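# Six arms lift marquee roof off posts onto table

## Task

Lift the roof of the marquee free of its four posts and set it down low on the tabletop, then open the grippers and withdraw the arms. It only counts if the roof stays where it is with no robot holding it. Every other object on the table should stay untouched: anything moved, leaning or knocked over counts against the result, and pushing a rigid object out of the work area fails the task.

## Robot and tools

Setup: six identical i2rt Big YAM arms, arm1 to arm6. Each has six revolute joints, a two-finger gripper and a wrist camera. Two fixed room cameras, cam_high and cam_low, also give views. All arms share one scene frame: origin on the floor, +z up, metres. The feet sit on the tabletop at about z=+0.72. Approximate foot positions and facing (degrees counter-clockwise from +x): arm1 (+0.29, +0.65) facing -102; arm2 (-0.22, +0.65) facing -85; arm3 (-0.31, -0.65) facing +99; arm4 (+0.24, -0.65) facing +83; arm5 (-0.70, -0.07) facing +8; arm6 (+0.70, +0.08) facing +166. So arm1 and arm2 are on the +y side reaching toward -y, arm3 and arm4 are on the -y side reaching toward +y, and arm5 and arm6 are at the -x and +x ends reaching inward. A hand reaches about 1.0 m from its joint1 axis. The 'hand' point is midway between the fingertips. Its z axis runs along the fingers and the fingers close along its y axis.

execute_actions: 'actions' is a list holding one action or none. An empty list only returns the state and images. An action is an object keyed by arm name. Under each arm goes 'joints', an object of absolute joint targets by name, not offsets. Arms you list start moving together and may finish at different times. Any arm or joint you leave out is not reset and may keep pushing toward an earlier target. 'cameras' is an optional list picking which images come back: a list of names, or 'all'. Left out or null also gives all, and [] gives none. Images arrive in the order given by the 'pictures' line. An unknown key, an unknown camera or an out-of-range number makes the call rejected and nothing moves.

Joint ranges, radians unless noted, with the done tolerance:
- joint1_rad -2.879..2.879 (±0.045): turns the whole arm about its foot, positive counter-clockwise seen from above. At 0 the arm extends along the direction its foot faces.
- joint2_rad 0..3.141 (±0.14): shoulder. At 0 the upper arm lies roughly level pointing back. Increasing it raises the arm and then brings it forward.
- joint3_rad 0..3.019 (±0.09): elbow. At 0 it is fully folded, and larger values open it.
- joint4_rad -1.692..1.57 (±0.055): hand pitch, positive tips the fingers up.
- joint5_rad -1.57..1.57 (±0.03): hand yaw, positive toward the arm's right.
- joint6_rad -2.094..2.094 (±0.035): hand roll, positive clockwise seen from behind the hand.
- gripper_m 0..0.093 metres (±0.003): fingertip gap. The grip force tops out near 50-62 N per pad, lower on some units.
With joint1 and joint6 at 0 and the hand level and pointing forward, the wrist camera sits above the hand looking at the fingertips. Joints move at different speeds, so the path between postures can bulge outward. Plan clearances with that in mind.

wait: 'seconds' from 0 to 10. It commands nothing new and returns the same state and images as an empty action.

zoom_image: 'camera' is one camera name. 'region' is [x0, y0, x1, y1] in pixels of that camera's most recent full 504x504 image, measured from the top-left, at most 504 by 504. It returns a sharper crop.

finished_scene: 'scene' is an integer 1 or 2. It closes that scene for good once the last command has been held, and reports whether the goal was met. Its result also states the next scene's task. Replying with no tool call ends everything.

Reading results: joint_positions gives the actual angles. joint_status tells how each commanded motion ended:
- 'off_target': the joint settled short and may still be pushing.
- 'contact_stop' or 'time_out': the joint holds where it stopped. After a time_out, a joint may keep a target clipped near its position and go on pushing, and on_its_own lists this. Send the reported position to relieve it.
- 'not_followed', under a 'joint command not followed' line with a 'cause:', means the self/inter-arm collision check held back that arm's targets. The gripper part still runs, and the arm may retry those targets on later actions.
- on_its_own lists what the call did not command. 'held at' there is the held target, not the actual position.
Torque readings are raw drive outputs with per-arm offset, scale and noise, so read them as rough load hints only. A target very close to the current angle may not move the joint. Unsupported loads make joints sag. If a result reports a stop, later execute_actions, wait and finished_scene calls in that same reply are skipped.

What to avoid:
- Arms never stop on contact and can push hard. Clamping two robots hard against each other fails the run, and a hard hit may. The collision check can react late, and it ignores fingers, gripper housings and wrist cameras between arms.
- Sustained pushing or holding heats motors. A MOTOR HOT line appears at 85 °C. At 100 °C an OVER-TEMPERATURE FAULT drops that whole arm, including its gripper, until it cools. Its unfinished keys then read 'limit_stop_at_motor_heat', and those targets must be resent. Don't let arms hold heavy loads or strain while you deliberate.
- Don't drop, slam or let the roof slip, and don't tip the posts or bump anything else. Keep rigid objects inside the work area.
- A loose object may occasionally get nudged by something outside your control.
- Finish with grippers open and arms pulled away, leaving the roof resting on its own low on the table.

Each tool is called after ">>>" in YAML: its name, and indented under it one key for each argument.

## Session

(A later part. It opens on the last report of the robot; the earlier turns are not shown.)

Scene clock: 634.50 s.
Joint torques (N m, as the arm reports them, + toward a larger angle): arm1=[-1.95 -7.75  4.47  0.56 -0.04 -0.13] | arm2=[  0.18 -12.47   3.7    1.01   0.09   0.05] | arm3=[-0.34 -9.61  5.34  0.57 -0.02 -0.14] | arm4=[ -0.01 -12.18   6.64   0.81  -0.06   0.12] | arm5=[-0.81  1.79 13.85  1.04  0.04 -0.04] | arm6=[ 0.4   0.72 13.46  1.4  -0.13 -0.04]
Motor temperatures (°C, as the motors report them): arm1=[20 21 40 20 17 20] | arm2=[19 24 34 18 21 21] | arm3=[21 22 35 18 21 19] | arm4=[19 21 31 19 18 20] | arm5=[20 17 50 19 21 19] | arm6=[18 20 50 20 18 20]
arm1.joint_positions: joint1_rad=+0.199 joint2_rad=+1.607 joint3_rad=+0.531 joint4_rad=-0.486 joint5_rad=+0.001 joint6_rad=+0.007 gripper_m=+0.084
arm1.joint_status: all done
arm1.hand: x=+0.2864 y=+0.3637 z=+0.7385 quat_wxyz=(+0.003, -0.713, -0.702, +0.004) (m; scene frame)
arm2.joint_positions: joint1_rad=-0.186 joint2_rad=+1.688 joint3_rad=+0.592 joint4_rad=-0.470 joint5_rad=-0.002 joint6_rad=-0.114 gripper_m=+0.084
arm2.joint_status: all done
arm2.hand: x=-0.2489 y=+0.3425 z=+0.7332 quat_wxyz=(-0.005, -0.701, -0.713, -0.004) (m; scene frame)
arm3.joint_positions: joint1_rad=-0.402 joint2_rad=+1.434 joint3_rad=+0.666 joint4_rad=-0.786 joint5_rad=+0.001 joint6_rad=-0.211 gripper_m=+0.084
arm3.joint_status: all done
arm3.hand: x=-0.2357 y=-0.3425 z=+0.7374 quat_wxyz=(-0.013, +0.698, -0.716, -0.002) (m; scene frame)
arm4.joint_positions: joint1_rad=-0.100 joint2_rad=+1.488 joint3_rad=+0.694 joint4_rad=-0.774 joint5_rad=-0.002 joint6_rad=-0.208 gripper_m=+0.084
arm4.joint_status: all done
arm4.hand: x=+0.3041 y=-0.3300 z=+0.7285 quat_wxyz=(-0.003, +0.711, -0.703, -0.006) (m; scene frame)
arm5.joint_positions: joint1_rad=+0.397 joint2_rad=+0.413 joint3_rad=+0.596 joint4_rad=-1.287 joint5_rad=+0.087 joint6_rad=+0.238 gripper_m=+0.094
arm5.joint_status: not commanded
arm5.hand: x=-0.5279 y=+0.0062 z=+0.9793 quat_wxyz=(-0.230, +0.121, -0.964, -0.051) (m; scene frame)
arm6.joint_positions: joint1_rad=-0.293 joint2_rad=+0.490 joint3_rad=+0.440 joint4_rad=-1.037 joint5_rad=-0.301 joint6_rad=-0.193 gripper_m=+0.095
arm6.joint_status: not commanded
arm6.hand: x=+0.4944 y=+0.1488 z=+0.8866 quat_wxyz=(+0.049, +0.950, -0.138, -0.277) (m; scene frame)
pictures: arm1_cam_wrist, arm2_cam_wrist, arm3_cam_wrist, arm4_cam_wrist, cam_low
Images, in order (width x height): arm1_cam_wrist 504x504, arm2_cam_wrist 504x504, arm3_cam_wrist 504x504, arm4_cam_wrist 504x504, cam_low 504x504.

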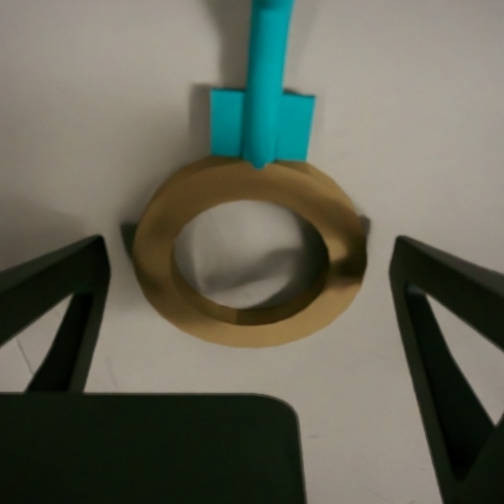

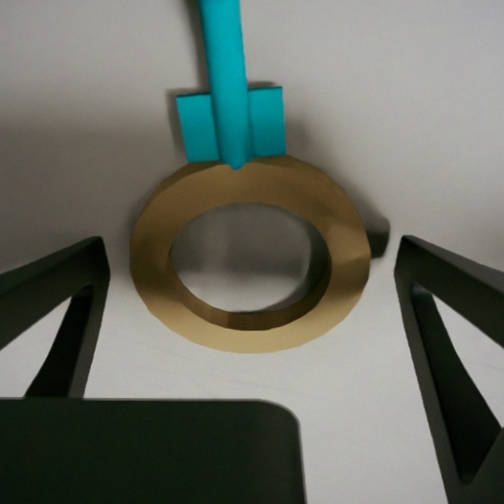

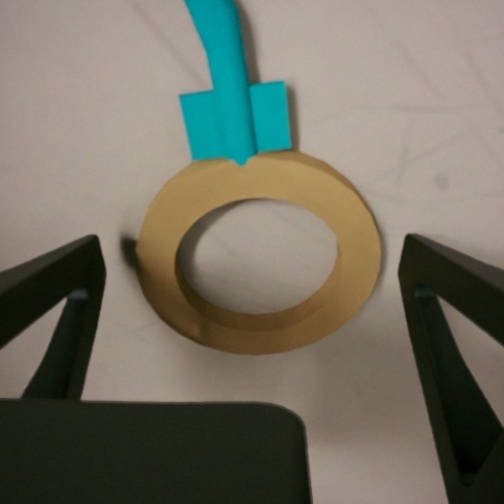

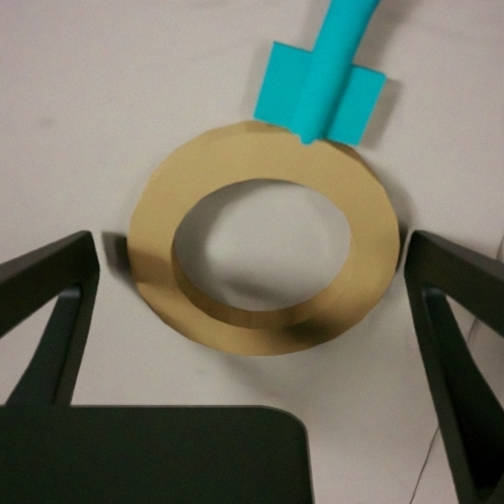

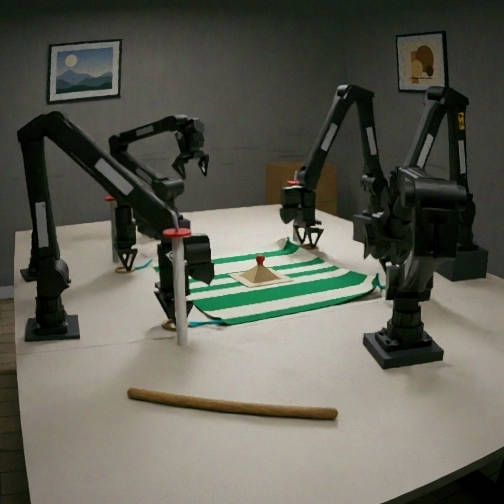

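>>> execute_actions:
  actions:
    - {"arm1":{"joints":{"joint2_rad":0.9,"joint4_rad":-1.05,"gripper_m":0.09}},"arm2":{"joints":{"joint2_rad":0.95,"joint4_rad":-1.05,"gripper_m":0.09}},"arm3":{"joints":{"joint2_rad":0.7,"joint4_rad":-1.3,"gripper_m":0.09}},"arm4":{"joints":{"joint2_rad":0.75,"joint4_rad":-1.3,"gripper_m":0.09}}}
  cameras: ["cam_high","cam_low"]

Scene clock: 641.57 s.
Joint torques (N m, as the arm reports them, + toward a larger angle): arm1=[-1.87 -2.52  8.66 -0.1  -0.04 -0.12] | arm2=[-0.17 -3.82  7.61  0.73  0.07  0.05] | arm3=[-0.23 -2.57  7.81  0.25 -0.02 -0.14] | arm4=[-0.05 -2.6   9.9  -0.1  -0.06  0.12] | arm5=[-0.81  1.8  13.86  1.04  0.04 -0.05] | arm6=[ 0.33  0.7  13.51  1.34 -0.13 -0.04]
Motor temperatures (°C, as the motors report them): arm1=[20 21 39 20 17 20] | arm2=[19 24 33 18 21 21] | arm3=[21 22 34 18 21 19] | arm4=[19 21 31 19 18 20] | arm5=[20 17 50 19 21 19] | arm6=[18 20 50 20 18 20]
arm1.joint_positions: joint1_rad=+0.199 joint2_rad=+0.904 joint3_rad=+0.531 joint4_rad=-1.039 joint5_rad=+0.001 joint6_rad=+0.007 gripper_m=+0.090
arm1.joint_status: all done
arm1.hand: x=+0.2881 y=+0.4141 z=+0.9024 quat_wxyz=(-0.050, -0.710, -0.700, +0.057) (m; scene frame)
arm2.joint_positions: joint1_rad=-0.186 joint2_rad=+0.954 joint3_rad=+0.592 joint4_rad=-1.043 joint5_rad=-0.002 joint6_rad=-0.114 gripper_m=+0.090
arm2.joint_status: all done
arm2.hand: x=-0.2459 y=+0.3949 z=+0.9212 quat_wxyz=(-0.055, -0.699, -0.711, +0.058) (m; scene frame)
arm3.joint_positions: joint1_rad=-0.402 joint2_rad=+0.697 joint3_rad=+0.665 joint4_rad=-1.292 joint5_rad=+0.001 joint6_rad=-0.211 gripper_m=+0.090
arm3.joint_status: all done
arm3.hand: x=-0.2610 y=-0.4401 z=+0.9078 quat_wxyz=(-0.110, +0.693, -0.710, -0.063) (m; scene frame)
arm4.joint_positions: joint1_rad=-0.100 joint2_rad=+0.751 joint3_rad=+0.694 joint4_rad=-1.283 joint5_rad=-0.002 joint6_rad=-0.208 gripper_m=+0.090
arm4.joint_status: all done
arm4.hand: x=+0.2854 y=-0.4275 z=+0.9098 quat_wxyz=(-0.098, +0.706, -0.698, -0.068) (m; scene frame)
arm5.joint_positions: joint1_rad=+0.397 joint2_rad=+0.413 joint3_rad=+0.596 joint4_rad=-1.287 joint5_rad=+0.087 joint6_rad=+0.238 gripper_m=+0.094
arm5.joint_status: not commanded
arm5.hand: x=-0.5279 y=+0.0062 z=+0.9793 quat_wxyz=(-0.230, +0.121, -0.964, -0.051) (m; scene frame)
arm6.joint_positions: joint1_rad=-0.293 joint2_rad=+0.490 joint3_rad=+0.440 joint4_rad=-1.037 joint5_rad=-0.301 joint6_rad=-0.193 gripper_m=+0.095
arm6.joint_status: not commanded
arm6.hand: x=+0.4944 y=+0.1488 z=+0.8866 quat_wxyz=(+0.049, +0.950, -0.138, -0.277) (m; scene frame)
pictures: cam_high, cam_low
Images, in order (width x height): cam_high 504x504, cam_low 504x504.

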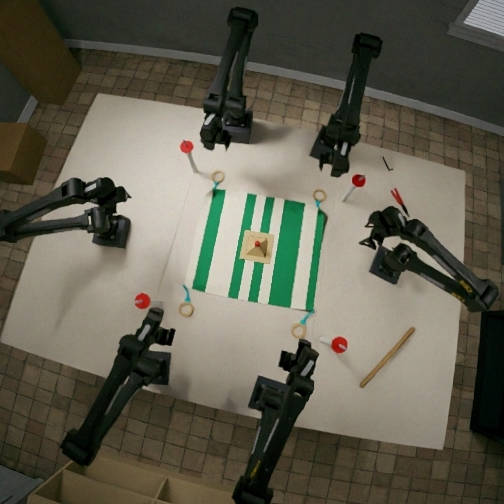

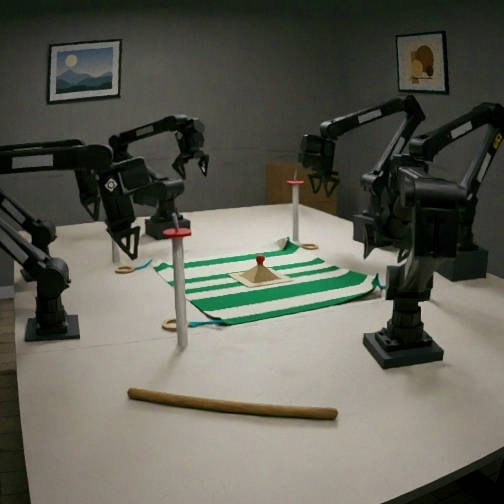

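The roof is lying flat on the table with all four rings released. The posts are still upright and the arms are clear.

>>> finished_scene:
  scene: 2

The scene is finished: the task was done.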